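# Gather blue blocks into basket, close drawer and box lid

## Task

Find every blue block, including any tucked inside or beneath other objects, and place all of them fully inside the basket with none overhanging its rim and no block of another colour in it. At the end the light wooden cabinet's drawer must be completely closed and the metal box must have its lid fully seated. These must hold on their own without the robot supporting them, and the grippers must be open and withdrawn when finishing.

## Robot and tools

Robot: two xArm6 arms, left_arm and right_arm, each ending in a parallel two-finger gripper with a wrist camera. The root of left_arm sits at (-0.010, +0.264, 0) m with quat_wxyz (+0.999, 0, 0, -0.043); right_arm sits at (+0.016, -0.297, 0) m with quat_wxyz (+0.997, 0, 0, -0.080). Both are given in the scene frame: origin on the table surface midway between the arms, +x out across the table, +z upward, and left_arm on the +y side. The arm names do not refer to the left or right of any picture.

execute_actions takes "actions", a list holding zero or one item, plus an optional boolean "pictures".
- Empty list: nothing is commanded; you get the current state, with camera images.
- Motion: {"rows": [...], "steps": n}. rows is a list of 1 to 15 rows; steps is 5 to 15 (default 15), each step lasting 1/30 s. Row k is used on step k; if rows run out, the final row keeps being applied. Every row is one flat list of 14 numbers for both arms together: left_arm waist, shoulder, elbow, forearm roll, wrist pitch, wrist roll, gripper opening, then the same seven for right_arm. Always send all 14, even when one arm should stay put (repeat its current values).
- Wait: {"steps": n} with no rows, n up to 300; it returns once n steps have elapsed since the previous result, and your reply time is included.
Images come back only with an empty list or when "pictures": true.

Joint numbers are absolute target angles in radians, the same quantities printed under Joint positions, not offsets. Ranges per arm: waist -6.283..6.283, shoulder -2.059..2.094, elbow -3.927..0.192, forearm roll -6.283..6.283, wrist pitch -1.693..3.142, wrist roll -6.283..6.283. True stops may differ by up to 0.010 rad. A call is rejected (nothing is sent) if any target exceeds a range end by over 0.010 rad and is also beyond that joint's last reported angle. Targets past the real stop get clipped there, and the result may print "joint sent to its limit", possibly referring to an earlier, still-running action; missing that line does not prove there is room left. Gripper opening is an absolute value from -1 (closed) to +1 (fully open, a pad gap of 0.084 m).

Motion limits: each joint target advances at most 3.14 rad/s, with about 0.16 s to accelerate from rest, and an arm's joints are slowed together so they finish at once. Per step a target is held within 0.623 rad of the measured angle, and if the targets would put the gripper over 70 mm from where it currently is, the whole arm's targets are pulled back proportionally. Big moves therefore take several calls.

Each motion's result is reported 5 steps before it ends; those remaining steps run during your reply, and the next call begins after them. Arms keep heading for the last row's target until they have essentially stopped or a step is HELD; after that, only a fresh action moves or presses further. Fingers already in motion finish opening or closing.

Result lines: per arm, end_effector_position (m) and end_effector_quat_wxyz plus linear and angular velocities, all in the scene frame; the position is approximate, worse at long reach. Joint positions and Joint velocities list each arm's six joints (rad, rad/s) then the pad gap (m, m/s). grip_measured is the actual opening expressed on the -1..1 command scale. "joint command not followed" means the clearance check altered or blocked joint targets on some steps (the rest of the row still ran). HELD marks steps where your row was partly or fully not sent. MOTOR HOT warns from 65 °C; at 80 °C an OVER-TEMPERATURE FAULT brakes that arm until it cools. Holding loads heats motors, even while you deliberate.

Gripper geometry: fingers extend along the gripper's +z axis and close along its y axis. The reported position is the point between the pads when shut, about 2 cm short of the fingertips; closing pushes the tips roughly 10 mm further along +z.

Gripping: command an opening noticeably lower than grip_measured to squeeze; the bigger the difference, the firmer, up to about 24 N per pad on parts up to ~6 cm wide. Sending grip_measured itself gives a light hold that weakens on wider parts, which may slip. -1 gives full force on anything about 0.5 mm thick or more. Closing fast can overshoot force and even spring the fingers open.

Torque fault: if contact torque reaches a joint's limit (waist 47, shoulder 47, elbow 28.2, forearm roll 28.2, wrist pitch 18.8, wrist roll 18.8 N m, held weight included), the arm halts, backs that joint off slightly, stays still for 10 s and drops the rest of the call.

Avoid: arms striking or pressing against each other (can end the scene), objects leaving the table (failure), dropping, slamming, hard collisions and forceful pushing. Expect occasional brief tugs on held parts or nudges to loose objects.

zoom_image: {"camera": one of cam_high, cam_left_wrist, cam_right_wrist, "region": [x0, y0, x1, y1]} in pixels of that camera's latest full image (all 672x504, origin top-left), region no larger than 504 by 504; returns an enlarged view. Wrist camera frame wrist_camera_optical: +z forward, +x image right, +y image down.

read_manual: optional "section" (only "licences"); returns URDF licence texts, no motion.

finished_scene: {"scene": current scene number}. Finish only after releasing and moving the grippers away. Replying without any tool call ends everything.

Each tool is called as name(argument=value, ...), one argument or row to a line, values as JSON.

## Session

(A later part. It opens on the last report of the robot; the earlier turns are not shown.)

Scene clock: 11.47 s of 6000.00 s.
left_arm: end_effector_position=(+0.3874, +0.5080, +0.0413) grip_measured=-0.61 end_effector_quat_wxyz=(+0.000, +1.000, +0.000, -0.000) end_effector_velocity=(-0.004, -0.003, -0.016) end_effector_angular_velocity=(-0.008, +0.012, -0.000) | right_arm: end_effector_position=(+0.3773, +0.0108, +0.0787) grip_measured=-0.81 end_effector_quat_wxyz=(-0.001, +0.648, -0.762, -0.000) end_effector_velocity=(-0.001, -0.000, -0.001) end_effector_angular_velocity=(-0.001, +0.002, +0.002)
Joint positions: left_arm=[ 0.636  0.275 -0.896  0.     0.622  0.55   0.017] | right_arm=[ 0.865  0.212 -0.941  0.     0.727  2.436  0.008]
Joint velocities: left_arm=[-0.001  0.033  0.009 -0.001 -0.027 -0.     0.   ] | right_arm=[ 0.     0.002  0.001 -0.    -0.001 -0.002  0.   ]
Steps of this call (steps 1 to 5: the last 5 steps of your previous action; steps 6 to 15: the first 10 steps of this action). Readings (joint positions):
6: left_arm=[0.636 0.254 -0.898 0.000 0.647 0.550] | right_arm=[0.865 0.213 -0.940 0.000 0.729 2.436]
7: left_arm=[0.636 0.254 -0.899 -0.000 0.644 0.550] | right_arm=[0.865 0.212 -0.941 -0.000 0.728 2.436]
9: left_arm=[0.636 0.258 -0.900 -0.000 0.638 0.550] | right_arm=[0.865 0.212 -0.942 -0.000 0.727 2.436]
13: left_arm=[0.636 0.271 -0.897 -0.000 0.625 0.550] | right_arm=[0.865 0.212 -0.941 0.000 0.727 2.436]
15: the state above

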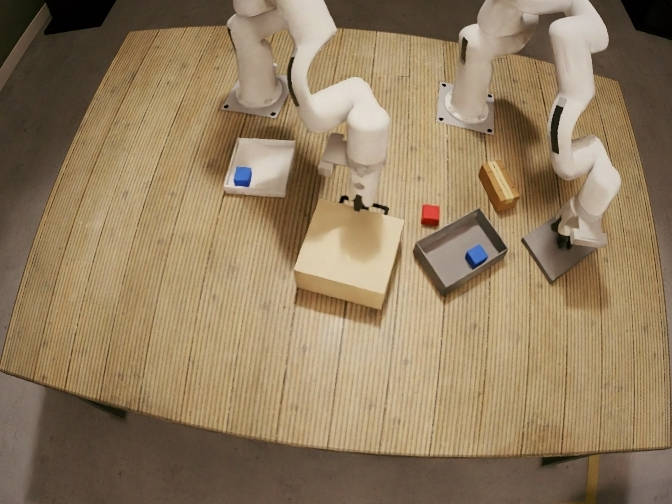

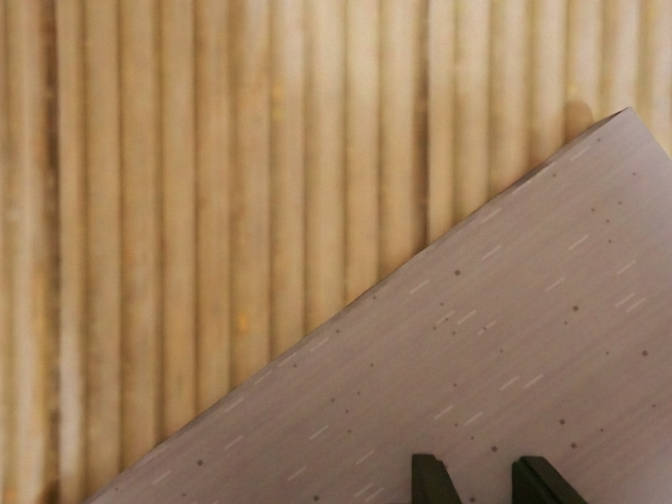

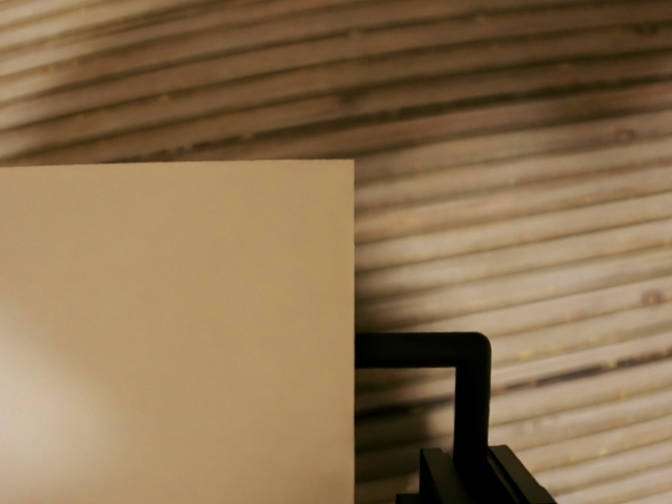

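execute_actions(
  actions=[
    {"rows":[[0.636,0.278,-0.8958,0,0.6178,0.55,-1,0.869,0.209,-0.935,0,0.726,2.44,-1],[0.636,0.28,-0.8957,0,0.6157,0.55,-1,0.875,0.203,-0.926,0,0.723,2.446,-1],[0.636,0.282,-0.8956,0,0.6136,0.55,-1,0.883,0.194,-0.915,0,0.721,2.454,-1],[0.636,0.284,-0.8954,0,0.6114,0.55,-1,0.893,0.184,-0.901,0,0.717,2.464,-1],[0.636,0.286,-0.8953,0,0.6093,0.55,-1,0.904,0.172,-0.885,0,0.713,2.475,-1],[0.636,0.288,-0.8952,0,0.6072,0.55,-1,0.916,0.16,-0.869,0,0.709,2.487,-1],[0.636,0.29,-0.895,0,0.605,0.55,-1,0.928,0.149,-0.853,0,0.704,2.499,-1],[0.636,0.29,-0.895,0,0.605,0.55,-1,0.94,0.137,-0.837,0,0.70,2.511,-1],[0.636,0.29,-0.895,0,0.605,0.55,-1,0.9516,0.1257,-0.8221,0,0.6964,2.5226,-1],[0.636,0.29,-0.895,0,0.605,0.55,-1,0.965,0.114,-0.807,0,0.693,2.536,-1],[0.636,0.29,-0.895,0,0.605,0.55,-1,0.979,0.103,-0.792,0,0.689,2.55,-1],[0.636,0.29,-0.895,0,0.605,0.55,-1,0.993,0.091,-0.777,0,0.686,2.564,-1],[0.636,0.29,-0.895,0,0.605,0.55,-1,1.006,0.08,-0.763,0,0.683,2.577,-1],[0.636,0.29,-0.895,0,0.605,0.55,-1,1.018,0.07,-0.751,0,0.681,2.589,-1],[0.636,0.29,-0.895,0,0.605,0.55,-1,1.028,0.062,-0.741,0,0.679,2.599,-1]],"steps":15},
  ],
)

execute_actions(
  actions=[
    {"rows":[[0.636,0.29,-0.895,0,0.605,0.55,-1,1.036,0.056,-0.733,0,0.677,2.607,-1],[0.636,0.29,-0.895,0,0.605,0.55,-1,1.043,0.051,-0.726,0,0.675,2.614,-1],[0.636,0.29,-0.895,0,0.605,0.55,-1,1.0492,0.0459,-0.7199,0,0.674,2.6202,-1]],"steps":10},
  ],
  pictures=true,
)

zoom_image(
  camera="cam_high",
  region=[280,130,640,320],
)

Scene clock: 12.53 s of 6000.00 s.
left_arm: end_effector_position=(+0.3901, +0.5096, +0.0391) grip_measured=-0.61 end_effector_quat_wxyz=(-0.002, +1.000, +0.000, +0.003) end_effector_velocity=(+0.003, +0.001, -0.002) end_effector_angular_velocity=(+0.005, -0.008, -0.002) | right_arm: end_effector_position=(+0.3394, +0.0172, +0.0779) grip_measured=-0.82 end_effector_quat_wxyz=(+0.000, +0.648, -0.761, +0.000) end_effector_velocity=(-0.199, +0.033, -0.001) end_effector_angular_velocity=(-0.002, +0.002, +0.010)
Joint positions: left_arm=[ 0.636  0.284 -0.899 -0.     0.607  0.55   0.017] | right_arm=[ 0.931  0.146 -0.849 -0.     0.704  2.502  0.008]
Joint velocities: left_arm=[-0.002  0.008 -0.001 -0.001 -0.016  0.001  0.001] | right_arm=[ 0.359 -0.344  0.463  0.001 -0.116  0.348 -0.   ]
Steps of this call (steps 1 to 5: the last 5 steps of your previous action; steps 6 to 15: the robot went on to your last target; steps 16 to 22: nothing new was sent; steps 23 to 32: the first 10 steps of this action). Readings (joint positions):
23: left_arm=[0.636 0.276 -0.896 -0.000 0.620 0.550] | right_arm=[0.865 0.213 -0.940 0.000 0.727 2.436]
24: left_arm=[0.636 0.276 -0.896 -0.000 0.619 0.550] | right_arm=[0.866 0.212 -0.939 -0.000 0.726 2.437]
26: left_arm=[0.636 0.279 -0.896 -0.000 0.616 0.550] | right_arm=[0.872 0.205 -0.929 -0.000 0.723 2.445]
30: left_arm=[0.636 0.283 -0.898 -0.000 0.609 0.550] | right_arm=[0.907 0.169 -0.880 -0.000 0.711 2.479]
32: the state above

Scene clock: 12.87 s of 6000.00 s.
left_arm: end_effector_position=(+0.3899, +0.5095, +0.0385) grip_measured=-0.61 end_effector_quat_wxyz=(-0.002, +1.000, +0.000, +0.003) end_effector_velocity=(-0.001, +0.000, -0.000) end_effector_angular_velocity=(+0.003, -0.003, +0.000) | right_arm: end_effector_position=(+0.2811, +0.0263, +0.0777) grip_measured=-0.82 end_effector_quat_wxyz=(+0.001, +0.649, -0.761, +0.000) end_effector_velocity=(-0.067, +0.008, -0.001) end_effector_angular_velocity=(-0.002, +0.001, +0.007)
Joint positions: left_arm=[ 0.636  0.285 -0.898 -0.     0.605  0.55   0.017] | right_arm=[ 1.043  0.051 -0.726 -0.     0.676  2.613  0.008]
Joint velocities: left_arm=[ 0.001 -0.003  0.006  0.001 -0.008  0.    -0.   ] | right_arm=[ 0.135 -0.104  0.133 -0.    -0.027  0.128  0.   ]
Steps of this call (steps 1 to 5: the last 5 steps of your previous action; steps 6 to 10: the first 5 steps of this action). Readings (joint positions):
6: left_arm=[0.636 0.285 -0.898 -0.000 0.606 0.550] | right_arm=[1.008 0.079 -0.761 -0.000 0.683 2.578]
7: left_arm=[0.636 0.285 -0.898 -0.000 0.606 0.550] | right_arm=[1.020 0.070 -0.750 -0.000 0.681 2.590]
9: left_arm=[0.636 0.285 -0.898 -0.000 0.605 0.550] | right_arm=[1.037 0.056 -0.732 -0.000 0.677 2.607]
10: the state above

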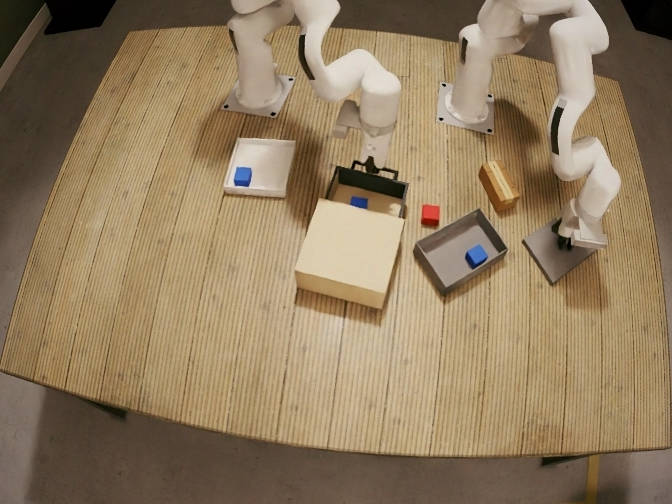

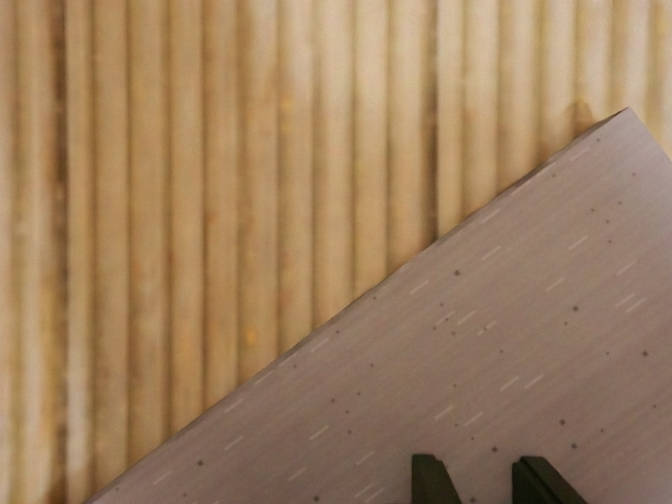

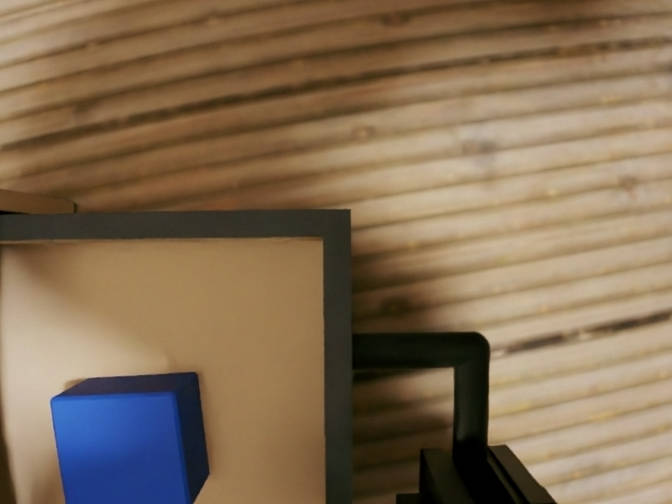

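Region (280, 130, 640, 320) of cam_high's 672x504 image, scaled by 1.400, with more detail than that image has; it fills the top 266 rows of this view, and the rest is white.

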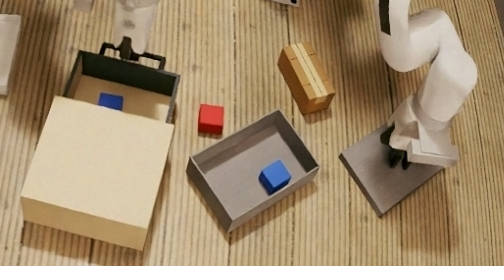

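execute_actions(
  actions=[
    {"rows":[[0.636,0.279,-0.8957,0,0.6167,0.55,-1,1.0492,0.0459,-0.7199,0,0.674,2.6202,-0.8],[0.636,0.279,-0.8957,0,0.6167,0.55,-0.8,1.0492,0.0459,-0.7199,0,0.674,2.6202,-0.65],[0.636,0.279,-0.8957,0,0.6167,0.55,-0.6,1.0492,0.0459,-0.7199,0,0.674,2.6202,-0.5],[0.636,0.279,-0.8957,0,0.6167,0.55,-0.4,1.0492,0.0459,-0.7199,0,0.674,2.6202,-0.5],[0.636,0.279,-0.8957,0,0.6167,0.55,-0.2,1.0492,0.0459,-0.7199,0,0.674,2.6202,-0.5],[0.636,0.279,-0.8957,0,0.6167,0.55,0.1,1.0492,0.035,-0.724,0,0.689,2.6202,-0.5],[0.636,0.279,-0.8957,0,0.6167,0.55,0.1,1.0492,0.02,-0.73,0,0.71,2.6202,-0.5],[0.636,0.279,-0.8957,0,0.6167,0.55,0.1,1.0492,0.0,-0.738,0,0.738,2.6202,-0.5],[0.636,0.265,-0.897,0,0.632,0.55,0.1,1.0492,-0.022,-0.747,0,0.769,2.6202,-0.5],[0.636,0.245,-0.9,0,0.655,0.55,0.1,1.0492,-0.0453,-0.7577,0,0.803,2.65,-0.5],[0.636,0.22,-0.904,0,0.684,0.55,0.1,1.04,-0.045,-0.775,0,0.82,2.72,-0.3],[0.636,0.19,-0.912,0,0.722,0.55,0.1,1.025,-0.04,-0.795,0,0.835,2.81,-0.1],[0.63,0.16,-0.925,0,0.765,0.52,0.1,1.01,-0.03,-0.815,0,0.845,2.91,0.05],[0.61,0.135,-0.94,0,0.805,0.46,0.1,0.995,-0.02,-0.83,0,0.85,3.01,0.05],[0.58,0.115,-0.955,0,0.84,0.39,0.1,0.98,-0.01,-0.845,0,0.855,3.11,0.05]],"steps":15},
  ],
)

execute_actions(
  actions=[
    {"rows":[[0.55,0.105,-0.965,0,0.86,0.32,0.1,0.965,0,-0.86,0,0.86,3.21,0.05],[0.52,0.1,-0.975,0,0.875,0.25,0.1,0.95,0.012,-0.875,0,0.863,3.31,0.05],[0.485,0.095,-0.985,0,0.89,0.18,0.1,0.935,0.023,-0.89,0,0.867,3.41,0.05],[0.45,0.09,-0.99,0,0.9,0.11,0.1,0.92,0.034,-0.903,0,0.869,3.51,0.05],[0.415,0.09,-1,0,0.91,0.04,0.1,0.905,0.045,-0.916,0,0.871,3.61,0.05],[0.38,0.09,-1.01,0,0.92,-0.04,0.1,0.892,0.055,-0.928,0,0.873,3.7,0.05],[0.345,0.09,-1.01,0,0.92,-0.11,0.1,0.88,0.063,-0.938,0,0.875,3.78,0.05],[0.31,0.09,-1.01,0,0.92,-0.18,0.1,0.872,0.069,-0.945,0,0.876,3.85,0.05],[0.275,0.09,-1.01,0,0.92,-0.25,0.1,0.8663,0.073,-0.95,0,0.877,3.89,0.05],[0.24,0.09,-1.01,0,0.92,-0.33,0.1,0.8663,0.073,-0.95,0,0.877,3.912,0.05],[0.205,0.09,-1.01,0,0.92,-0.4,0.1,0.8663,0.073,-0.95,0,0.877,3.912,0.05],[0.17,0.09,-1.01,0,0.92,-0.47,0.1,0.8663,0.073,-0.95,0,0.877,3.912,0.05],[0.14,0.09,-1.01,0,0.92,-0.53,0.1,0.8663,0.073,-0.95,0,0.877,3.912,0.05],[0.115,0.09,-1.01,0,0.92,-0.585,0.1,0.8663,0.073,-0.95,0,0.877,3.912,0.05],[0.0986,0.09,-1.01,0,0.92,-0.62,0.1,0.8663,0.073,-0.95,0,0.877,3.912,0.05]],"steps":15},
  ],
)

execute_actions(
  actions=[
    {"steps":11},
  ],
  pictures=true,
)

Scene clock: 14.40 s of 6000.00 s.
left_arm: end_effector_position=(+0.3850, +0.5055, +0.0378) grip_measured=+0.07 end_effector_quat_wxyz=(+0.003, +1.000, -0.001, -0.004) end_effector_velocity=(-0.050, -0.019, +0.007) end_effector_angular_velocity=(-0.078, +0.137, +0.011) | right_arm: end_effector_position=(+0.2774, +0.0257, +0.0909) grip_measured=-0.52 end_effector_quat_wxyz=(+0.003, +0.648, -0.761, +0.001) end_effector_velocity=(+0.010, +0.011, +0.220) end_effector_angular_velocity=(+0.025, -0.022, -0.005)
Joint positions: left_arm=[ 0.634  0.279 -0.891 -0.     0.622  0.55   0.047] | right_arm=[ 1.049  0.015 -0.73   0.     0.721  2.62   0.021]
Joint velocities: left_arm=[ 0.02  -0.079  0.045  0.009  0.191  0.001  0.078] | right_arm=[-0.001 -0.471 -0.201 -0.002  0.639  0.005  0.   ]
Steps of this call (steps 1 to 5: the last 5 steps of your previous action; steps 6 to 15: the robot went on to your last target; steps 16 to 36: nothing new was sent; steps 37 to 46: the first 10 steps of this action). Readings (joint positions):
37: left_arm=[0.636 0.284 -0.896 0.000 0.605 0.550] | right_arm=[1.049 0.046 -0.720 -0.000 0.674 2.620]
38: left_arm=[0.636 0.283 -0.896 0.000 0.606 0.550] | right_arm=[1.049 0.046 -0.720 0.000 0.674 2.620]
40: left_arm=[0.636 0.281 -0.894 0.000 0.612 0.550] | right_arm=[1.050 0.046 -0.719 0.000 0.675 2.620]
44: left_arm=[0.635 0.280 -0.892 -0.000 0.618 0.550] | right_arm=[1.050 0.039 -0.721 0.000 0.688 2.620]
46: the state above

Scene clock: 14.90 s of 6000.00 s.
left_arm: end_effector_position=(+0.4399, +0.4090, +0.1426) grip_measured=+0.09 end_effector_quat_wxyz=(-0.000, +0.988, +0.154, +0.000) end_effector_velocity=(+0.142, -0.405, +0.047) end_effector_angular_velocity=(-0.004, +0.008, +0.959) | right_arm: end_effector_position=(+0.3508, +0.0103, +0.1353) grip_measured=+0.04 end_effector_quat_wxyz=(-0.000, -0.125, +0.992, -0.000) end_effector_velocity=(+0.177, -0.065, +0.002) end_effector_angular_velocity=(-0.002, -0.001, -2.908)
Joint positions: left_arm=[ 0.397  0.095 -0.998  0.     0.904  0.003  0.048] | right_arm=[ 0.902  0.048 -0.917 -0.     0.871  3.633  0.046]
Joint velocities: left_arm=[-0.906 -0.03  -0.114 -0.002  0.153 -1.864  0.   ] | right_arm=[-0.368  0.269 -0.333  0.001  0.064  2.539  0.   ]
Steps of this call (steps 1 to 5: the last 5 steps of your previous action; steps 6 to 15: the first 10 steps of this action). Readings (joint positions):
6: left_arm=[0.630 0.176 -0.919 0.000 0.755 0.516] | right_arm=[1.027 -0.039 -0.800 0.000 0.828 2.833]
7: left_arm=[0.619 0.154 -0.933 0.000 0.784 0.477] | right_arm=[1.014 -0.034 -0.813 0.000 0.836 2.911]
9: left_arm=[0.575 0.121 -0.957 0.000 0.831 0.369] | right_arm=[0.986 -0.017 -0.840 -0.000 0.849 3.082]
13: left_arm=[0.457 0.098 -0.988 0.000 0.889 0.128] | right_arm=[0.928 0.028 -0.893 -0.000 0.866 3.453]
15: the state above

Scene clock: 15.27 s of 6000.00 s.
left_arm: end_effector_position=(+0.4635, +0.2729, +0.1477) grip_measured=+0.09 end_effector_quat_wxyz=(-0.000, +0.953, +0.304, -0.000) end_effector_velocity=(+0.003, -0.083, +0.005) end_effector_angular_velocity=(+0.002, -0.006, +0.231) | right_arm: end_effector_position=(+0.3677, +0.0039, +0.1359) grip_measured=+0.04 end_effector_quat_wxyz=(-0.000, +0.031, +1.000, -0.000) end_effector_velocity=(+0.001, -0.000, +0.001) end_effector_angular_velocity=(+0.001, -0.001, -0.016)
Joint positions: left_arm=[ 0.105  0.091 -1.009 -0.     0.92  -0.598  0.048] | right_arm=[ 0.867  0.073 -0.949  0.     0.877  3.911  0.046]
Joint velocities: left_arm=[-0.175 -0.007 -0.006  0.001  0.006 -0.407  0.   ] | right_arm=[-0.002  0.001 -0.003  0.     0.001  0.013 -0.   ]
Kept back: nothing.
Steps of this call (steps 1 to 5: the last 5 steps of your previous action; steps 6 to 11: the robot went on to your last target). Readings (joint positions):
1: left_arm=[0.367 0.094 -1.001 0.000 0.908 -0.059] | right_arm=[0.890 0.056 -0.928 -0.000 0.873 3.713]
2: left_arm=[0.337 0.093 -1.003 0.000 0.911 -0.122] | right_arm=[0.881 0.063 -0.936 -0.000 0.874 3.782]
4: left_arm=[0.276 0.093 -1.005 0.000 0.914 -0.248] | right_arm=[0.870 0.070 -0.946 -0.000 0.876 3.870]
8: left_arm=[0.157 0.092 -1.008 -0.000 0.918 -0.496] | right_arm=[0.867 0.073 -0.949 0.000 0.877 3.908]
11: the state above

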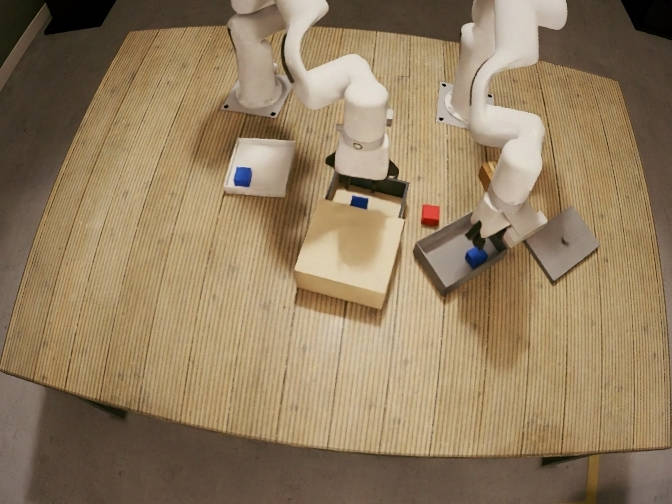

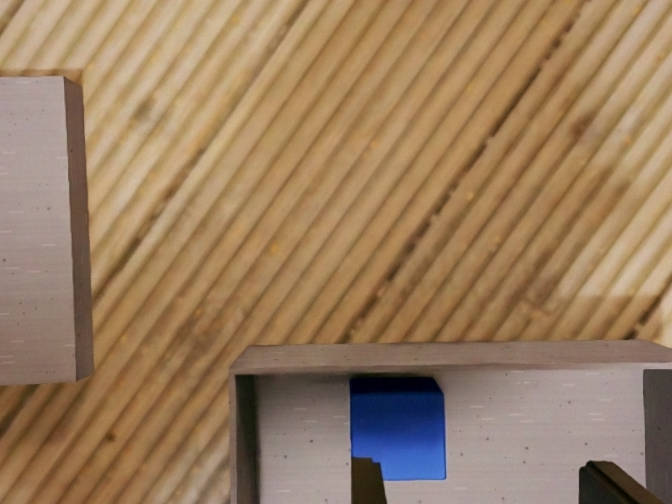

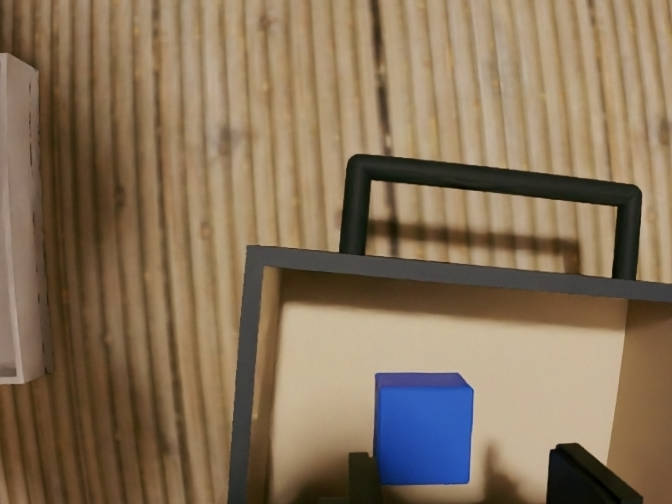

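execute_actions(
  actions=[
    {"rows":[[0.103,0.085,-0.99,0,0.905,-0.61,0.25,0.8675,0.082,-0.944,0,0.862,3.912,0.1],[0.107,0.083,-0.965,0,0.882,-0.605,0.25,0.8675,0.099,-0.9306,0,0.8316,3.912,0.1],[0.111,0.09,-0.945,0,0.855,-0.6,0.25,0.8675,0.118,-0.922,0,0.804,3.912,0.1],[0.111,0.102,-0.9346,0,0.8326,-0.6,0.25,0.8675,0.136,-0.913,0,0.777,3.912,0.1],[0.111,0.125,-0.923,0,0.798,-0.6,0.25,0.8675,0.155,-0.905,0,0.75,3.912,0.1],[0.111,0.15,-0.912,0,0.762,-0.6,0.25,0.8675,0.1734,-0.897,0,0.7236,3.912,0.1],[0.111,0.1764,-0.901,0,0.7246,-0.6,0.25,0.8675,0.1945,-0.891,0,0.6965,3.912,0.1],[0.111,0.1975,-0.895,0,0.6975,-0.6,0.25,0.8675,0.21,-0.888,0,0.678,3.912,0.1],[0.111,0.22,-0.891,0,0.671,-0.6,0.25,0.8675,0.224,-0.8855,0,0.6615,3.912,0.1],[0.111,0.24,-0.8875,0,0.6475,-0.6,0.25,0.8675,0.236,-0.884,0,0.648,3.912,0.1],[0.111,0.257,-0.8855,0,0.6285,-0.6,0.25,0.8675,0.245,-0.883,0,0.638,3.912,0.1],[0.111,0.27,-0.884,0,0.614,-0.6,0.25,0.8675,0.25,-0.882,0,0.632,3.912,0.1],[0.111,0.28,-0.8835,0,0.6035,-0.6,0.25,0.8675,0.253,-0.882,0,0.629,3.912,0.1],[0.111,0.285,-0.883,0,0.598,-0.6,0.25,0.8675,0.253,-0.882,0,0.629,3.912,0.1]],"steps":15},
  ],
)

execute_actions(
  actions=[
    {"rows":[[0.111,0.285,-0.883,0,0.598,-0.6,0.25,0.8675,0.253,-0.882,0,0.629,3.912,0.1],[0.111,0.285,-0.883,0,0.598,-0.6,0.1,0.8675,0.253,-0.882,0,0.629,3.912,0],[0.111,0.285,-0.883,0,0.598,-0.6,0,0.8675,0.253,-0.882,0,0.629,3.912,-0.1],[0.111,0.285,-0.883,0,0.598,-0.6,-0.1,0.8675,0.253,-0.882,0,0.629,3.912,-0.2],[0.111,0.285,-0.883,0,0.598,-0.6,-0.2,0.8675,0.253,-0.882,0,0.629,3.912,-0.3],[0.111,0.285,-0.883,0,0.598,-0.6,-0.4,0.8675,0.253,-0.882,0,0.629,3.912,-0.5],[0.111,0.285,-0.883,0,0.598,-0.6,-0.7,0.8675,0.253,-0.882,0,0.629,3.912,-0.7]],"steps":13},
  ],
)

Scene clock: 17.40 s of 6000.00 s.
left_arm: end_effector_position=(+0.4532, +0.2756, +0.0839) grip_measured=+0.24 end_effector_quat_wxyz=(-0.000, +0.951, +0.308, -0.001) end_effector_velocity=(-0.024, -0.002, -0.358) end_effector_angular_velocity=(-0.001, +0.078, -0.009) | right_arm: end_effector_position=(+0.3665, +0.0031, +0.0714) grip_measured=+0.09 end_effector_quat_wxyz=(-0.002, +0.032, +0.999, -0.002) end_effector_velocity=(-0.009, -0.008, -0.254) end_effector_angular_velocity=(-0.024, +0.029, -0.001)
Joint positions: left_arm=[ 0.111  0.172 -0.905  0.     0.735 -0.6    0.054] | right_arm=[ 0.867  0.194 -0.891  0.     0.703  3.912  0.048]
Joint velocities: left_arm=[-0.004  0.712  0.265  0.002 -0.899  0.004 -0.   ] | right_arm=[-0.     0.539  0.155  0.001 -0.655 -0.    -0.   ]
Steps of this call (steps 1 to 30: the robot went on to your last target; steps 31 to 54: nothing new was sent; steps 55 to 64: the first 10 steps of this action). Readings (joint positions):
55: left_arm=[0.099 0.090 -1.010 -0.000 0.920 -0.620] | right_arm=[0.866 0.073 -0.950 -0.000 0.877 3.912]
56: left_arm=[0.099 0.089 -1.007 -0.000 0.916 -0.618] | right_arm=[0.867 0.074 -0.949 -0.000 0.873 3.912]
58: left_arm=[0.104 0.085 -0.982 -0.000 0.892 -0.609] | right_arm=[0.867 0.088 -0.941 -0.000 0.846 3.912]
62: left_arm=[0.111 0.127 -0.926 0.000 0.797 -0.601] | right_arm=[0.867 0.155 -0.905 0.000 0.751 3.912]
64: the state above

Scene clock: 17.83 s of 6000.00 s.
left_arm: end_effector_position=(+0.4547, +0.2756, +0.0353) grip_measured=-0.14 end_effector_quat_wxyz=(+0.000, +0.952, +0.308, +0.001) end_effector_velocity=(-0.005, +0.000, -0.006) end_effector_angular_velocity=(-0.000, +0.014, +0.001) | right_arm: end_effector_position=(+0.3685, +0.0048, +0.0472) grip_measured=-0.20 end_effector_quat_wxyz=(+0.001, +0.031, +1.000, +0.001) end_effector_velocity=(-0.000, -0.000, -0.001) end_effector_angular_velocity=(-0.000, +0.000, +0.000)
Joint positions: left_arm=[ 0.111  0.283 -0.884 -0.     0.598 -0.6    0.038] | right_arm=[ 0.868  0.252 -0.883  0.     0.629  3.912  0.035]
Joint velocities: left_arm=[ 0.001  0.006  0.009 -0.    -0.001 -0.    -0.   ] | right_arm=[ 0.     0.001  0.001 -0.    -0.002  0.     0.   ]
Steps of this call (steps 1 to 5: the last 5 steps of your previous action; steps 6 to 13: the first 8 steps of this action). Readings (joint positions):
6: left_arm=[0.111 0.279 -0.882 0.000 0.610 -0.600] | right_arm=[0.867 0.251 -0.881 0.000 0.633 3.912]
7: left_arm=[0.111 0.283 -0.882 0.000 0.605 -0.600] | right_arm=[0.867 0.252 -0.882 0.000 0.631 3.912]
9: left_arm=[0.111 0.284 -0.883 -0.000 0.600 -0.600] | right_arm=[0.868 0.252 -0.883 -0.000 0.630 3.912]
13: the state above

execute_actions(
  actions=[
    {"rows":[[0.111,0.275,-0.884,0,0.609,-0.6,-0.7,0.8675,0.243,-0.883,0,0.64,3.912,-0.7],[0.111,0.257,-0.8855,0,0.6285,-0.6,-0.7,0.8675,0.224,-0.8855,0,0.6615,3.912,-0.7],[0.111,0.24,-0.8875,0,0.6475,-0.6,-0.7,0.8675,0.1945,-0.891,0,0.6965,3.912,-0.7],[0.111,0.22,-0.891,0,0.671,-0.6,-0.7,0.8675,0.17,-0.897,0,0.727,3.912,-0.7],[0.111,0.1975,-0.895,0,0.6975,-0.6,-0.7,0.8675,0.143,-0.908,0,0.765,3.912,-0.7],[0.111,0.1764,-0.901,0,0.7246,-0.6,-0.7,0.8675,0.116,-0.92,0,0.804,3.912,-0.7],[0.111,0.15,-0.912,0,0.762,-0.6,-0.7,0.8675,0.092,-0.933,0,0.841,3.912,-0.7],[0.111,0.125,-0.923,0,0.798,-0.6,-0.7,0.8675,0.068,-0.945,0,0.877,3.912,-0.7],[0.111,0.102,-0.9346,0,0.8326,-0.6,-0.7,0.855,0.04,-0.93,0,0.89,3.9,-0.7],[0.111,0.075,-0.93,0,0.855,-0.6,-0.7,0.835,0.012,-0.9,0,0.888,3.875,-0.7],[0.111,0.045,-0.92,0,0.875,-0.6,-0.7,0.812,-0.016,-0.87,0,0.886,3.85,-0.7],[0.111,0.015,-0.91,0,0.895,-0.6,-0.7,0.79,-0.044,-0.84,0,0.884,3.82,-0.7],[0.111,-0.015,-0.9,0,0.915,-0.6,-0.7,0.765,-0.072,-0.81,0,0.882,3.79,-0.7],[0.111,-0.045,-0.89,0,0.935,-0.6,-0.7,0.74,-0.1,-0.778,0,0.878,3.76,-0.7],[0.111,-0.075,-0.88,0,0.955,-0.6,-0.7,0.715,-0.128,-0.746,0,0.874,3.73,-0.7]],"steps":15},
  ],
)

execute_actions(
  actions=[
    {"rows":[[0.1,-0.1,-0.87,0,0.97,-0.62,-0.7,0.69,-0.156,-0.714,0,0.87,3.7,-0.7],[0.08,-0.12,-0.862,0,0.982,-0.64,-0.7,0.665,-0.184,-0.68,0,0.864,3.67,-0.7],[0.06,-0.14,-0.854,0,0.994,-0.66,-0.7,0.638,-0.212,-0.645,0,0.857,3.64,-0.7],[0.04,-0.16,-0.846,0,1.006,-0.68,-0.7,0.61,-0.24,-0.61,0,0.85,3.61,-0.7],[0.02,-0.18,-0.838,0,1.018,-0.7,-0.7,0.582,-0.267,-0.573,0,0.84,3.58,-0.7],[0,-0.2,-0.83,0,1.03,-0.72,-0.7,0.554,-0.292,-0.536,0,0.828,3.55,-0.7],[-0.02,-0.215,-0.825,0,1.04,-0.74,-0.7,0.527,-0.315,-0.498,0,0.813,3.52,-0.7],[-0.04,-0.2245,-0.8208,0,1.0453,-0.76,-0.7,0.5,-0.335,-0.46,0,0.795,3.49,-0.7],[-0.06,-0.2245,-0.8208,0,1.0453,-0.78,-0.7,0.477,-0.35,-0.428,0,0.778,3.463,-0.7],[-0.08,-0.2245,-0.8208,0,1.0453,-0.8,-0.7,0.46,-0.357,-0.402,0,0.759,3.443,-0.7],[-0.1,-0.2245,-0.8208,0,1.0453,-0.82,-0.7,0.4496,-0.3559,-0.3837,0,0.7396,3.431,-0.7],[-0.12,-0.2245,-0.8208,0,1.0453,-0.84,-0.7,0.4496,-0.335,-0.376,0,0.711,3.431,-0.7],[-0.14,-0.2245,-0.8208,0,1.0453,-0.86,-0.7,0.4496,-0.31,-0.368,0,0.678,3.431,-0.7],[-0.15,-0.2245,-0.8208,0,1.0453,-0.88,-0.7,0.4496,-0.285,-0.361,0,0.646,3.431,-0.7],[-0.16,-0.2245,-0.8208,0,1.0453,-0.9,-0.7,0.4496,-0.27,-0.357,0,0.627,3.431,-0.7]],"steps":15},
  ],
)

execute_actions(
  actions=[
    {"steps":9},
  ],
  pictures=true,
)

Scene clock: 19.13 s of 6000.00 s.
left_arm: end_effector_position=(+0.4530, +0.2756, +0.0927) grip_measured=-0.14 end_effector_quat_wxyz=(-0.000, +0.952, +0.308, -0.001) end_effector_velocity=(+0.017, +0.000, +0.360) end_effector_angular_velocity=(+0.002, -0.057, -0.002) | right_arm: end_effector_position=(+0.3678, +0.0039, +0.1202) grip_measured=-0.20 end_effector_quat_wxyz=(+0.001, +0.031, +1.000, +0.001) end_effector_velocity=(+0.008, -0.017, +0.398) end_effector_angular_velocity=(+0.103, -0.121, +0.020)
Joint positions: left_arm=[ 0.111  0.154 -0.912 -0.     0.76  -0.6    0.038] | right_arm=[ 0.867  0.097 -0.929 -0.     0.829  3.911  0.035]
Joint velocities: left_arm=[-0.    -0.7   -0.289  0.001  0.932  0.001 -0.   ] | right_arm=[-0.039 -0.815 -0.234 -0.     0.89  -0.059  0.   ]
Steps of this call (steps 1 to 5: the last 5 steps of your previous action; steps 6 to 15: the robot went on to your last target; steps 16 to 29: nothing new was sent; steps 30 to 39: the first 10 steps of this action). Readings (joint positions):
30: left_arm=[0.111 0.284 -0.884 0.000 0.598 -0.600] | right_arm=[0.867 0.253 -0.882 -0.000 0.629 3.912]
31: left_arm=[0.111 0.283 -0.884 -0.000 0.600 -0.600] | right_arm=[0.867 0.251 -0.882 -0.000 0.632 3.912]
33: left_arm=[0.111 0.270 -0.880 -0.000 0.621 -0.600] | right_arm=[0.867 0.235 -0.880 0.000 0.656 3.912]
37: left_arm=[0.111 0.199 -0.895 -0.000 0.702 -0.600] | right_arm=[0.867 0.149 -0.906 0.000 0.763 3.912]
39: the state above

Scene clock: 19.63 s of 6000.00 s.
left_arm: end_effector_position=(+0.3907, +0.2202, +0.1972) grip_measured=-0.14 end_effector_quat_wxyz=(+0.000, +0.950, +0.311, +0.000) end_effector_velocity=(-0.084, -0.233, +0.070) end_effector_angular_velocity=(-0.005, -0.034, -0.001) | right_arm: end_effector_position=(+0.3358, -0.1707, +0.1241) grip_measured=-0.20 end_effector_quat_wxyz=(+0.000, +0.006, +1.000, +0.000) end_effector_velocity=(-0.147, -0.347, -0.159) end_effector_angular_velocity=(-0.002, +0.007, +0.086)
Joint positions: left_arm=[-0.023 -0.21  -0.827 -0.     1.036 -0.742  0.038] | right_arm=[ 0.535 -0.305 -0.509 -0.     0.813  3.529  0.035]
Joint velocities: left_arm=[-0.597 -0.31   0.102 -0.001  0.174 -0.595 -0.   ] | right_arm=[-0.783 -0.631  1.084  0.001 -0.446 -0.87  -0.   ]
Steps of this call (steps 1 to 5: the last 5 steps of your previous action; steps 6 to 15: the first 10 steps of this action). Readings (joint positions):
6: left_arm=[0.111 -0.012 -0.901 -0.000 0.911 -0.600] | right_arm=[0.767 -0.068 -0.811 -0.000 0.880 3.793]
7: left_arm=[0.111 -0.041 -0.891 0.000 0.931 -0.601] | right_arm=[0.742 -0.095 -0.779 -0.000 0.877 3.764]
9: left_arm=[0.095 -0.095 -0.871 0.000 0.965 -0.625] | right_arm=[0.693 -0.150 -0.716 -0.000 0.869 3.706]
13: left_arm=[0.017 -0.180 -0.838 -0.000 1.018 -0.702] | right_arm=[0.589 -0.258 -0.581 -0.000 0.839 3.588]
15: the state above

Scene clock: 19.93 s of 6000.00 s.
left_arm: end_effector_position=(+0.3776, +0.1677, +0.1993) grip_measured=-0.14 end_effector_quat_wxyz=(-0.000, +0.948, +0.320, -0.001) end_effector_velocity=(-0.004, -0.022, +0.004) end_effector_angular_velocity=(-0.003, -0.010, +0.064) | right_arm: end_effector_position=(+0.3164, -0.2067, +0.0723) grip_measured=-0.20 end_effector_quat_wxyz=(-0.003, -0.000, +1.000, -0.001) end_effector_velocity=(+0.001, -0.001, -0.035) end_effector_angular_velocity=(+0.005, -0.016, +0.007)
Joint positions: left_arm=[-0.157 -0.223 -0.82  -0.     1.045 -0.893  0.038] | right_arm=[ 0.451 -0.272 -0.358  0.     0.636  3.432  0.035]
Joint velocities: left_arm=[-0.055 -0.008 -0.003 -0.001  0.001 -0.118 -0.   ] | right_arm=[-0.005  0.107  0.041 -0.    -0.164 -0.012  0.   ]
Kept back: nothing.
Steps of this call (steps 1 to 5: the last 5 steps of your previous action; steps 6 to 9: the robot went on to your last target). Readings (joint positions):
1: left_arm=[-0.043 -0.217 -0.824 -0.000 1.040 -0.761] | right_arm=[0.510 -0.324 -0.473 -0.000 0.797 3.501]
2: left_arm=[-0.062 -0.221 -0.823 -0.000 1.042 -0.781] | right_arm=[0.487 -0.338 -0.441 -0.000 0.779 3.476]
4: left_arm=[-0.102 -0.223 -0.821 -0.000 1.044 -0.821] | right_arm=[0.460 -0.341 -0.394 0.000 0.735 3.445]
8: left_arm=[-0.154 -0.223 -0.820 -0.000 1.045 -0.888] | right_arm=[0.451 -0.278 -0.360 0.000 0.644 3.433]
9: the state above

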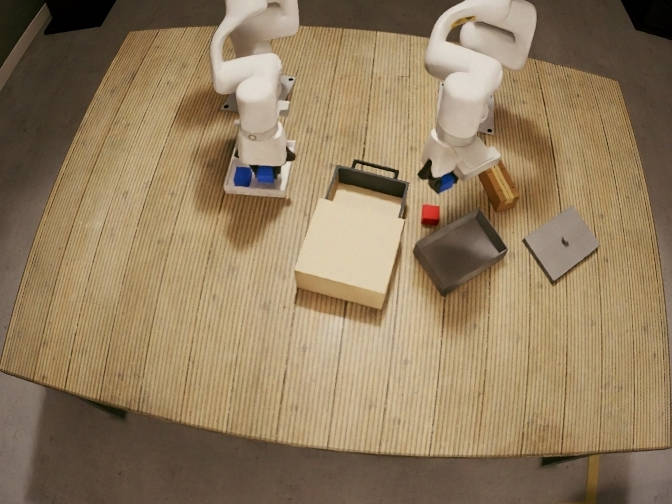

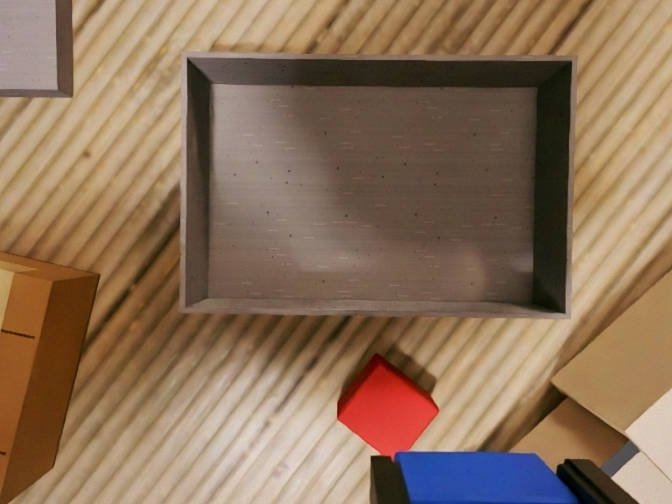

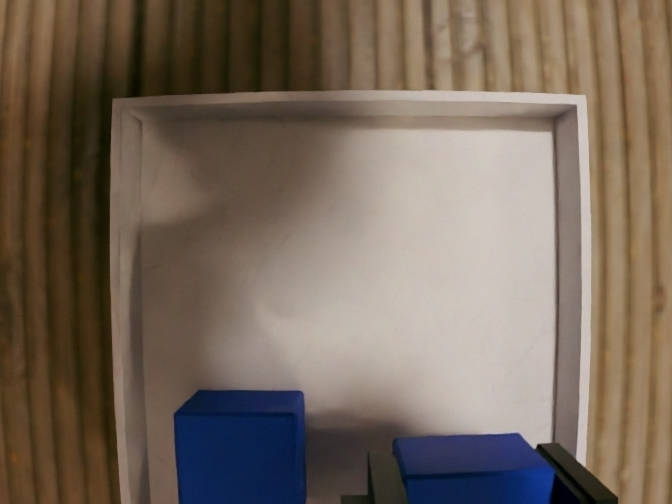

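execute_actions(
  actions=[
    {"rows":[[-0.16,-0.2245,-0.8208,0,1.0453,-0.9,-0.7,0.4496,-0.2472,-0.3507,0,0.5979,3.431,-0.7],[-0.16,-0.2245,-0.8208,0,1.0453,-0.9,-0.7,0.4496,-0.22,-0.346,0,0.566,3.431,-0.7],[-0.16,-0.2245,-0.8208,0,1.0453,-0.9,-0.7,0.4496,-0.195,-0.342,0,0.537,3.431,-0.7],[-0.17,-0.2245,-0.8208,0,1.0453,-0.9,-0.7,0.4496,-0.175,-0.3395,0,0.5145,3.431,-0.7],[-0.18,-0.2245,-0.8208,0,1.0453,-0.9,-0.7,0.4496,-0.16,-0.338,0,0.498,3.431,-0.7],[-0.19,-0.2245,-0.8208,0,1.0453,-0.9,-0.7,0.4496,-0.151,-0.337,0,0.488,3.431,-0.7],[-0.2,-0.2245,-0.8208,0,1.0453,-0.9,-0.7,0.4496,-0.146,-0.3365,0,0.4825,3.431,-0.7],[-0.21,-0.2245,-0.8208,0,1.0453,-0.9,-0.7,0.4496,-0.146,-0.3365,0,0.4825,3.431,-0.7],[-0.225,-0.2245,-0.8208,0,1.0453,-0.9,-0.7,0.4496,-0.146,-0.3365,0,0.4825,3.431,-0.7],[-0.24,-0.2245,-0.8208,0,1.0453,-0.9,-0.7,0.4496,-0.146,-0.3365,0,0.4825,3.431,-0.5],[-0.255,-0.2245,-0.8208,0,1.0453,-0.9,-0.7,0.4496,-0.146,-0.3365,0,0.4825,3.431,-0.3],[-0.27,-0.2245,-0.8208,0,1.0453,-0.9,-0.7,0.4496,-0.146,-0.3365,0,0.4825,3.431,-0.15],[-0.285,-0.2245,-0.8208,0,1.0453,-0.9,-0.7,0.4496,-0.146,-0.3365,0,0.4825,3.431,-0.03],[-0.3,-0.2245,-0.8208,0,1.0453,-0.9,-0.7,0.4496,-0.146,-0.3365,0,0.4825,3.431,-0.03],[-0.315,-0.2245,-0.8208,0,1.0453,-0.9,-0.7,0.4496,-0.146,-0.3365,0,0.4825,3.431,-0.03]],"steps":15},
  ],
)

execute_actions(
  actions=[
    {"rows":[[-0.33,-0.2245,-0.8208,0,1.0453,-0.9,-0.7,0.4496,-0.16,-0.338,0,0.498,3.431,-0.03],[-0.345,-0.2245,-0.8208,0,1.0453,-0.9,-0.7,0.4496,-0.185,-0.341,0,0.526,3.431,-0.03],[-0.36,-0.2245,-0.8208,0,1.0453,-0.9,-0.7,0.4496,-0.215,-0.345,0,0.56,3.431,-0.03],[-0.375,-0.2245,-0.8208,0,1.0453,-0.9,-0.7,0.4496,-0.2472,-0.3507,0,0.5979,3.431,-0.03],[-0.39,-0.2245,-0.8208,0,1.0453,-0.91,-0.7,0.4496,-0.285,-0.361,0,0.646,3.431,-0.03],[-0.41,-0.2245,-0.8208,0,1.0453,-0.92,-0.7,0.44,-0.32,-0.372,0,0.692,3.42,-0.03],[-0.43,-0.2245,-0.8208,0,1.0453,-0.93,-0.7,0.41,-0.345,-0.378,0,0.723,3.39,-0.03],[-0.45,-0.2245,-0.8208,0,1.0453,-0.94,-0.7,0.37,-0.36,-0.38,0,0.74,3.36,-0.03],[-0.475,-0.2245,-0.8208,0,1.0453,-0.95,-0.7,0.325,-0.37,-0.38,0,0.75,3.33,-0.1],[-0.5,-0.2245,-0.8208,0,1.0453,-0.96,-0.7,0.28,-0.38,-0.38,0,0.76,3.3,-0.2],[-0.525,-0.2245,-0.8208,0,1.0453,-0.97,-0.7,0.235,-0.39,-0.38,0,0.77,3.27,-0.3],[-0.55,-0.2245,-0.8208,0,1.0453,-0.98,-0.7,0.19,-0.4,-0.38,0,0.78,3.24,-0.4],[-0.58,-0.2245,-0.8208,0,1.0453,-0.99,-0.7,0.145,-0.4,-0.38,0,0.78,3.21,-0.5],[-0.61,-0.2245,-0.8208,0,1.0453,-1,-0.7,0.1,-0.4,-0.38,0,0.78,3.18,-0.5],[-0.64,-0.2245,-0.8208,0,1.0453,-1.01,-0.7,0.055,-0.4,-0.38,0,0.78,3.15,-0.5]],"steps":15},
  ],
)

execute_actions(
  actions=[
    {"rows":[[-0.67,-0.21,-0.83,0,1.04,-1.02,-0.7,0.01,-0.4,-0.38,0,0.78,3.12,-0.5],[-0.7,-0.19,-0.845,0,1.035,-1.03,-0.7,-0.035,-0.4,-0.38,0,0.78,3.09,-0.5],[-0.725,-0.17,-0.86,0,1.03,-1.04,-0.7,-0.08,-0.4,-0.38,0,0.78,3.06,-0.5],[-0.75,-0.15,-0.875,0,1.025,-1.05,-0.7,-0.125,-0.4,-0.38,0,0.78,3.03,-0.5],[-0.775,-0.125,-0.895,0,1.02,-1.06,-0.7,-0.17,-0.4,-0.38,0,0.78,3,-0.5],[-0.8,-0.1,-0.915,0,1.015,-1.07,-0.7,-0.215,-0.4,-0.38,0,0.78,2.97,-0.5],[-0.82,-0.075,-0.935,0,1.01,-1.075,-0.7,-0.26,-0.4,-0.38,0,0.78,2.94,-0.5],[-0.84,-0.05,-0.955,0,1.005,-1.08,-0.7,-0.305,-0.4,-0.38,0,0.78,2.91,-0.5],[-0.86,-0.025,-0.975,0,1,-1.085,-0.7,-0.35,-0.4,-0.38,0,0.78,2.88,-0.5],[-0.88,0.005,-1,0,0.995,-1.09,-0.7,-0.395,-0.4,-0.38,0,0.78,2.85,-0.5],[-0.9,0.035,-1.025,0,0.99,-1.095,-0.7,-0.44,-0.4,-0.38,0,0.78,2.82,-0.5],[-0.915,0.065,-1.05,0,0.985,-1.1,-0.7,-0.485,-0.4,-0.38,0,0.78,2.79,-0.5],[-0.93,0.095,-1.075,0,0.98,-1.105,-0.7,-0.53,-0.4,-0.38,0,0.78,2.76,-0.5],[-0.945,0.13,-1.105,0,0.975,-1.11,-0.7,-0.575,-0.4,-0.38,0,0.78,2.73,-0.5],[-0.96,0.165,-1.135,0,0.97,-1.115,-0.7,-0.62,-0.4,-0.38,0,0.78,2.7,-0.5]],"steps":15},
  ],
)

execute_actions(
  actions=[
    {"rows":[[-0.97,0.2,-1.165,0,0.965,-1.12,-0.7,-0.665,-0.4,-0.38,0,0.78,2.67,-0.5],[-0.98,0.235,-1.195,0,0.96,-1.1216,-0.7,-0.71,-0.4,-0.38,0,0.78,2.65,-0.5],[-0.99,0.27,-1.225,0,0.955,-1.1216,-0.7,-0.75,-0.4,-0.38,0,0.78,2.63,-0.5],[-1,0.305,-1.255,0,0.95,-1.1216,-0.7,-0.78,-0.4,-0.38,0,0.78,2.62,-0.5],[-1.008,0.34,-1.285,0,0.945,-1.1216,-0.7,-0.8,-0.4,-0.38,0,0.78,2.62,-0.5],[-1.015,0.375,-1.315,0,0.94,-1.1216,-0.7,-0.8,-0.4,-0.38,0,0.78,2.62,-0.5],[-1.021,0.41,-1.345,0,0.935,-1.1216,-0.7,-0.8,-0.4,-0.38,0,0.78,2.62,-0.5],[-1.026,0.445,-1.375,0,0.93,-1.1216,-0.7,-0.8,-0.4,-0.38,0,0.78,2.62,-0.5],[-1.03,0.478,-1.404,0,0.926,-1.1216,-0.7,-0.8,-0.4,-0.38,0,0.78,2.62,-0.5],[-1.033,0.506,-1.428,0,0.922,-1.1216,-0.7,-0.8,-0.4,-0.38,0,0.78,2.62,-0.5],[-1.035,0.527,-1.446,0,0.919,-1.1216,-0.7,-0.8,-0.4,-0.38,0,0.78,2.62,-0.5],[-1.0356,0.5408,-1.4576,0,0.9168,-1.1216,-0.7,-0.8,-0.4,-0.38,0,0.78,2.62,-0.5]],"steps":15},
  ],
)

execute_actions(
  actions=[
    {"steps":9},
  ],
  pictures=true,
)

Scene clock: 21.77 s of 6000.00 s.
left_arm: end_effector_position=(+0.3729, +0.1495, +0.2000) grip_measured=-0.14 end_effector_quat_wxyz=(+0.000, +0.954, +0.300, +0.000) end_effector_velocity=(-0.038, -0.128, +0.000) end_effector_angular_velocity=(+0.000, -0.001, -0.335) | right_arm: end_effector_position=(+0.3160, -0.2073, +0.0374) grip_measured=-0.20 end_effector_quat_wxyz=(-0.003, +0.000, +1.000, -0.001) end_effector_velocity=(+0.035, +0.010, +0.003) end_effector_angular_velocity=(+0.029, -0.098, -0.001)
Joint positions: left_arm=[-0.204 -0.224 -0.821  0.     1.045 -0.9    0.038] | right_arm=[ 0.45  -0.15  -0.335  0.     0.49   3.431  0.035]
Joint velocities: left_arm=[-0.335  0.    -0.     0.001 -0.001 -0.     0.   ] | right_arm=[-0.001  0.055 -0.036  0.    -0.12   0.    -0.001]
Steps of this call (steps 1 to 30: the robot went on to your last target; steps 31 to 45: nothing new was sent; steps 46 to 55: the first 10 steps of this action). Readings (joint positions):
46: left_arm=[-0.160 -0.224 -0.821 0.000 1.045 -0.900] | right_arm=[0.450 -0.270 -0.357 -0.000 0.627 3.431]
47: left_arm=[-0.160 -0.224 -0.821 0.000 1.045 -0.900] | right_arm=[0.450 -0.267 -0.356 -0.000 0.622 3.431]
49: left_arm=[-0.160 -0.225 -0.821 0.000 1.045 -0.900] | right_arm=[0.450 -0.240 -0.352 -0.000 0.587 3.431]
53: left_arm=[-0.184 -0.225 -0.821 0.000 1.045 -0.900] | right_arm=[0.450 -0.163 -0.337 0.000 0.505 3.431]
55: the state above

Scene clock: 22.27 s of 6000.00 s.
left_arm: end_effector_position=(+0.3370, +0.0656, +0.2000) grip_measured=-0.14 end_effector_quat_wxyz=(+0.000, +0.979, +0.205, +0.000) end_effector_velocity=(-0.120, -0.212, +0.000) end_effector_angular_velocity=(+0.001, -0.002, -0.337) | right_arm: end_effector_position=(+0.3231, -0.2172, +0.0919) grip_measured=-0.13 end_effector_quat_wxyz=(+0.003, -0.000, +1.000, +0.001) end_effector_velocity=(+0.088, -0.270, +0.215) end_effector_angular_velocity=(+0.022, -0.107, -0.182)
Joint positions: left_arm=[-0.433 -0.224 -0.821  0.     1.045 -0.932  0.038] | right_arm=[ 0.413 -0.329 -0.376 -0.     0.698  3.394  0.038]
Joint velocities: left_arm=[-0.609  0.    -0.     0.002 -0.001 -0.273 -0.   ] | right_arm=[-0.893 -0.642 -0.186 -0.     0.718 -0.711 -0.117]
Steps of this call (steps 1 to 5: the last 5 steps of your previous action; steps 6 to 15: the first 10 steps of this action). Readings (joint positions):
6: left_arm=[-0.288 -0.224 -0.821 -0.000 1.045 -0.900] | right_arm=[0.450 -0.147 -0.337 -0.000 0.483 3.431]
7: left_arm=[-0.303 -0.224 -0.821 -0.000 1.045 -0.900] | right_arm=[0.450 -0.149 -0.337 -0.000 0.486 3.431]
9: left_arm=[-0.333 -0.224 -0.821 -0.000 1.045 -0.900] | right_arm=[0.450 -0.171 -0.338 0.000 0.514 3.431]
13: left_arm=[-0.395 -0.224 -0.821 0.000 1.045 -0.914] | right_arm=[0.447 -0.276 -0.360 -0.000 0.636 3.427]
15: the state above

Scene clock: 22.77 s of 6000.00 s.
left_arm: end_effector_position=(+0.2615, -0.0811, +0.1865) grip_measured=-0.14 end_effector_quat_wxyz=(-0.000, +0.996, +0.085, -0.000) end_effector_velocity=(-0.097, -0.324, -0.075) end_effector_angular_velocity=(+0.004, +0.003, -0.446) | right_arm: end_effector_position=(+0.3018, -0.4170, +0.1091) grip_measured=-0.52 end_effector_quat_wxyz=(-0.000, +0.106, +0.994, +0.000) end_effector_velocity=(-0.161, -0.385, +0.002) end_effector_angular_velocity=(-0.001, -0.004, -0.449)
Joint positions: left_arm=[-0.818 -0.075 -0.935 -0.     1.01  -1.073  0.038] | right_arm=[-0.238 -0.399 -0.38   0.     0.78   2.955  0.021]
Joint velocities: left_arm=[-0.63   0.745 -0.591 -0.    -0.148 -0.184  0.   ] | right_arm=[-1.344 -0.003 -0.002  0.     0.001 -0.895 -0.   ]
Steps of this call (steps 1 to 5: the last 5 steps of your previous action; steps 6 to 15: the first 10 steps of this action). Readings (joint positions):
6: left_arm=[-0.579 -0.224 -0.821 0.000 1.045 -0.989] | right_arm=[0.165 -0.395 -0.380 0.000 0.774 3.224]
7: left_arm=[-0.608 -0.224 -0.821 -0.000 1.045 -0.999] | right_arm=[0.120 -0.397 -0.380 0.000 0.777 3.194]
9: left_arm=[-0.666 -0.207 -0.834 -0.000 1.040 -1.019] | right_arm=[0.031 -0.399 -0.379 0.000 0.779 3.135]
13: left_arm=[-0.773 -0.124 -0.896 -0.000 1.020 -1.058] | right_arm=[-0.148 -0.399 -0.380 0.000 0.780 3.015]
15: the state above

Scene clock: 23.27 s of 6000.00 s.
left_arm: end_effector_position=(+0.2410, -0.2343, +0.1159) grip_measured=-0.14 end_effector_quat_wxyz=(-0.000, +1.000, +0.009, -0.000) end_effector_velocity=(+0.015, -0.248, -0.214) end_effector_angular_velocity=(+0.006, +0.002, -0.174) | right_arm: end_effector_position=(+0.1951, -0.5498, +0.1092) grip_measured=-0.52 end_effector_quat_wxyz=(-0.000, +0.216, +0.976, +0.000) end_effector_velocity=(-0.022, -0.016, +0.000) end_effector_angular_velocity=(-0.001, -0.000, -0.044)
Joint positions: left_arm=[-1.018  0.401 -1.337 -0.     0.936 -1.121  0.038] | right_arm=[-0.794 -0.4   -0.379 -0.     0.78   2.623  0.021]
Joint velocities: left_arm=[-0.176  1.037 -0.889  0.001 -0.143 -0.003  0.   ] | right_arm=[-0.088 -0.001 -0.    -0.     0.    -0.043 -0.   ]
Steps of this call (steps 1 to 5: the last 5 steps of your previous action; steps 6 to 15: the first 10 steps of this action). Readings (joint positions):
6: left_arm=[-0.926 0.093 -1.074 -0.000 0.981 -1.104] | right_arm=[-0.508 -0.400 -0.380 0.000 0.780 2.775]
7: left_arm=[-0.941 0.125 -1.101 -0.000 0.976 -1.109] | right_arm=[-0.553 -0.400 -0.380 -0.000 0.780 2.745]
9: left_arm=[-0.965 0.192 -1.159 -0.000 0.966 -1.117] | right_arm=[-0.642 -0.400 -0.380 -0.000 0.780 2.690]
13: left_arm=[-1.004 0.331 -1.277 -0.000 0.946 -1.121] | right_arm=[-0.779 -0.400 -0.380 -0.000 0.780 2.628]
15: the state above

Scene clock: 23.57 s of 6000.00 s.
left_arm: end_effector_position=(+0.2451, -0.2647, +0.0857) grip_measured=-0.14 end_effector_quat_wxyz=(+0.000, +1.000, +0.001, +0.000) end_effector_velocity=(+0.011, -0.023, +0.033) end_effector_angular_velocity=(-0.073, -0.035, -0.000) | right_arm: end_effector_position=(+0.1941, -0.5509, +0.1094) grip_measured=-0.52 end_effector_quat_wxyz=(-0.000, +0.217, +0.976, +0.000) end_effector_velocity=(-0.001, -0.001, -0.000) end_effector_angular_velocity=(-0.001, -0.001, -0.005)
Joint positions: left_arm=[-1.035  0.539 -1.456  0.     0.917 -1.122  0.038] | right_arm=[-0.799 -0.4   -0.38   0.     0.78   2.62   0.021]
Joint velocities: left_arm=[-0.    -0.023 -0.048  0.    -0.01  -0.     0.   ] | right_arm=[-0.006  0.001 -0.    -0.    -0.002 -0.001  0.   ]
Kept back: nothing.
Steps of this call (steps 1 to 5: the last 5 steps of your previous action; steps 6 to 9: the robot went on to your last target). Readings (joint positions):
1: left_arm=[-1.023 0.435 -1.366 -0.000 0.932 -1.121] | right_arm=[-0.796 -0.400 -0.380 0.000 0.780 2.622]
2: left_arm=[-1.028 0.467 -1.394 -0.000 0.927 -1.122] | right_arm=[-0.797 -0.400 -0.380 0.000 0.780 2.621]
4: left_arm=[-1.033 0.518 -1.435 -0.000 0.920 -1.122] | right_arm=[-0.798 -0.400 -0.380 0.000 0.780 2.620]
8: left_arm=[-1.035 0.539 -1.454 0.000 0.917 -1.122] | right_arm=[-0.799 -0.400 -0.380 0.000 0.780 2.620]
9: the state above

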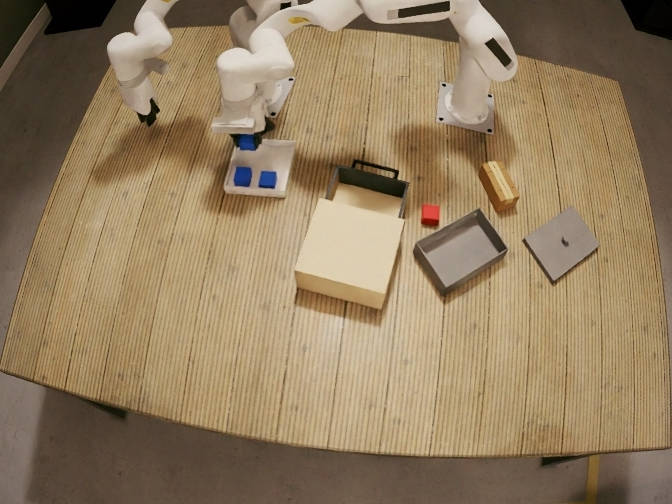

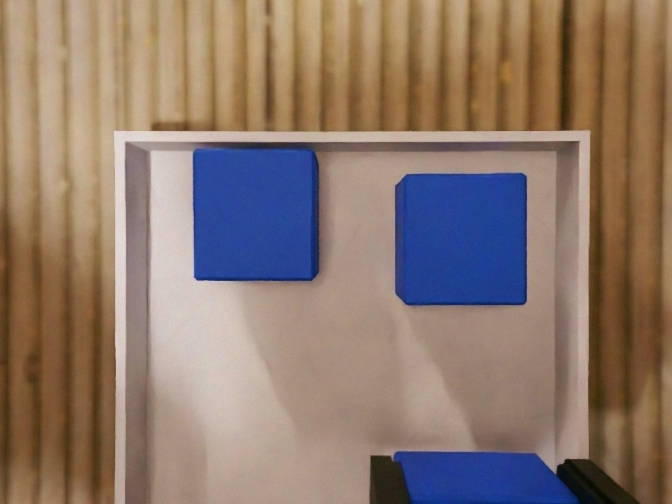

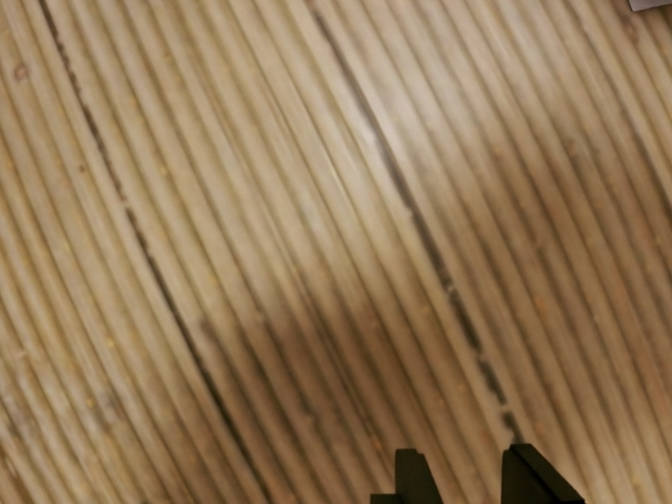

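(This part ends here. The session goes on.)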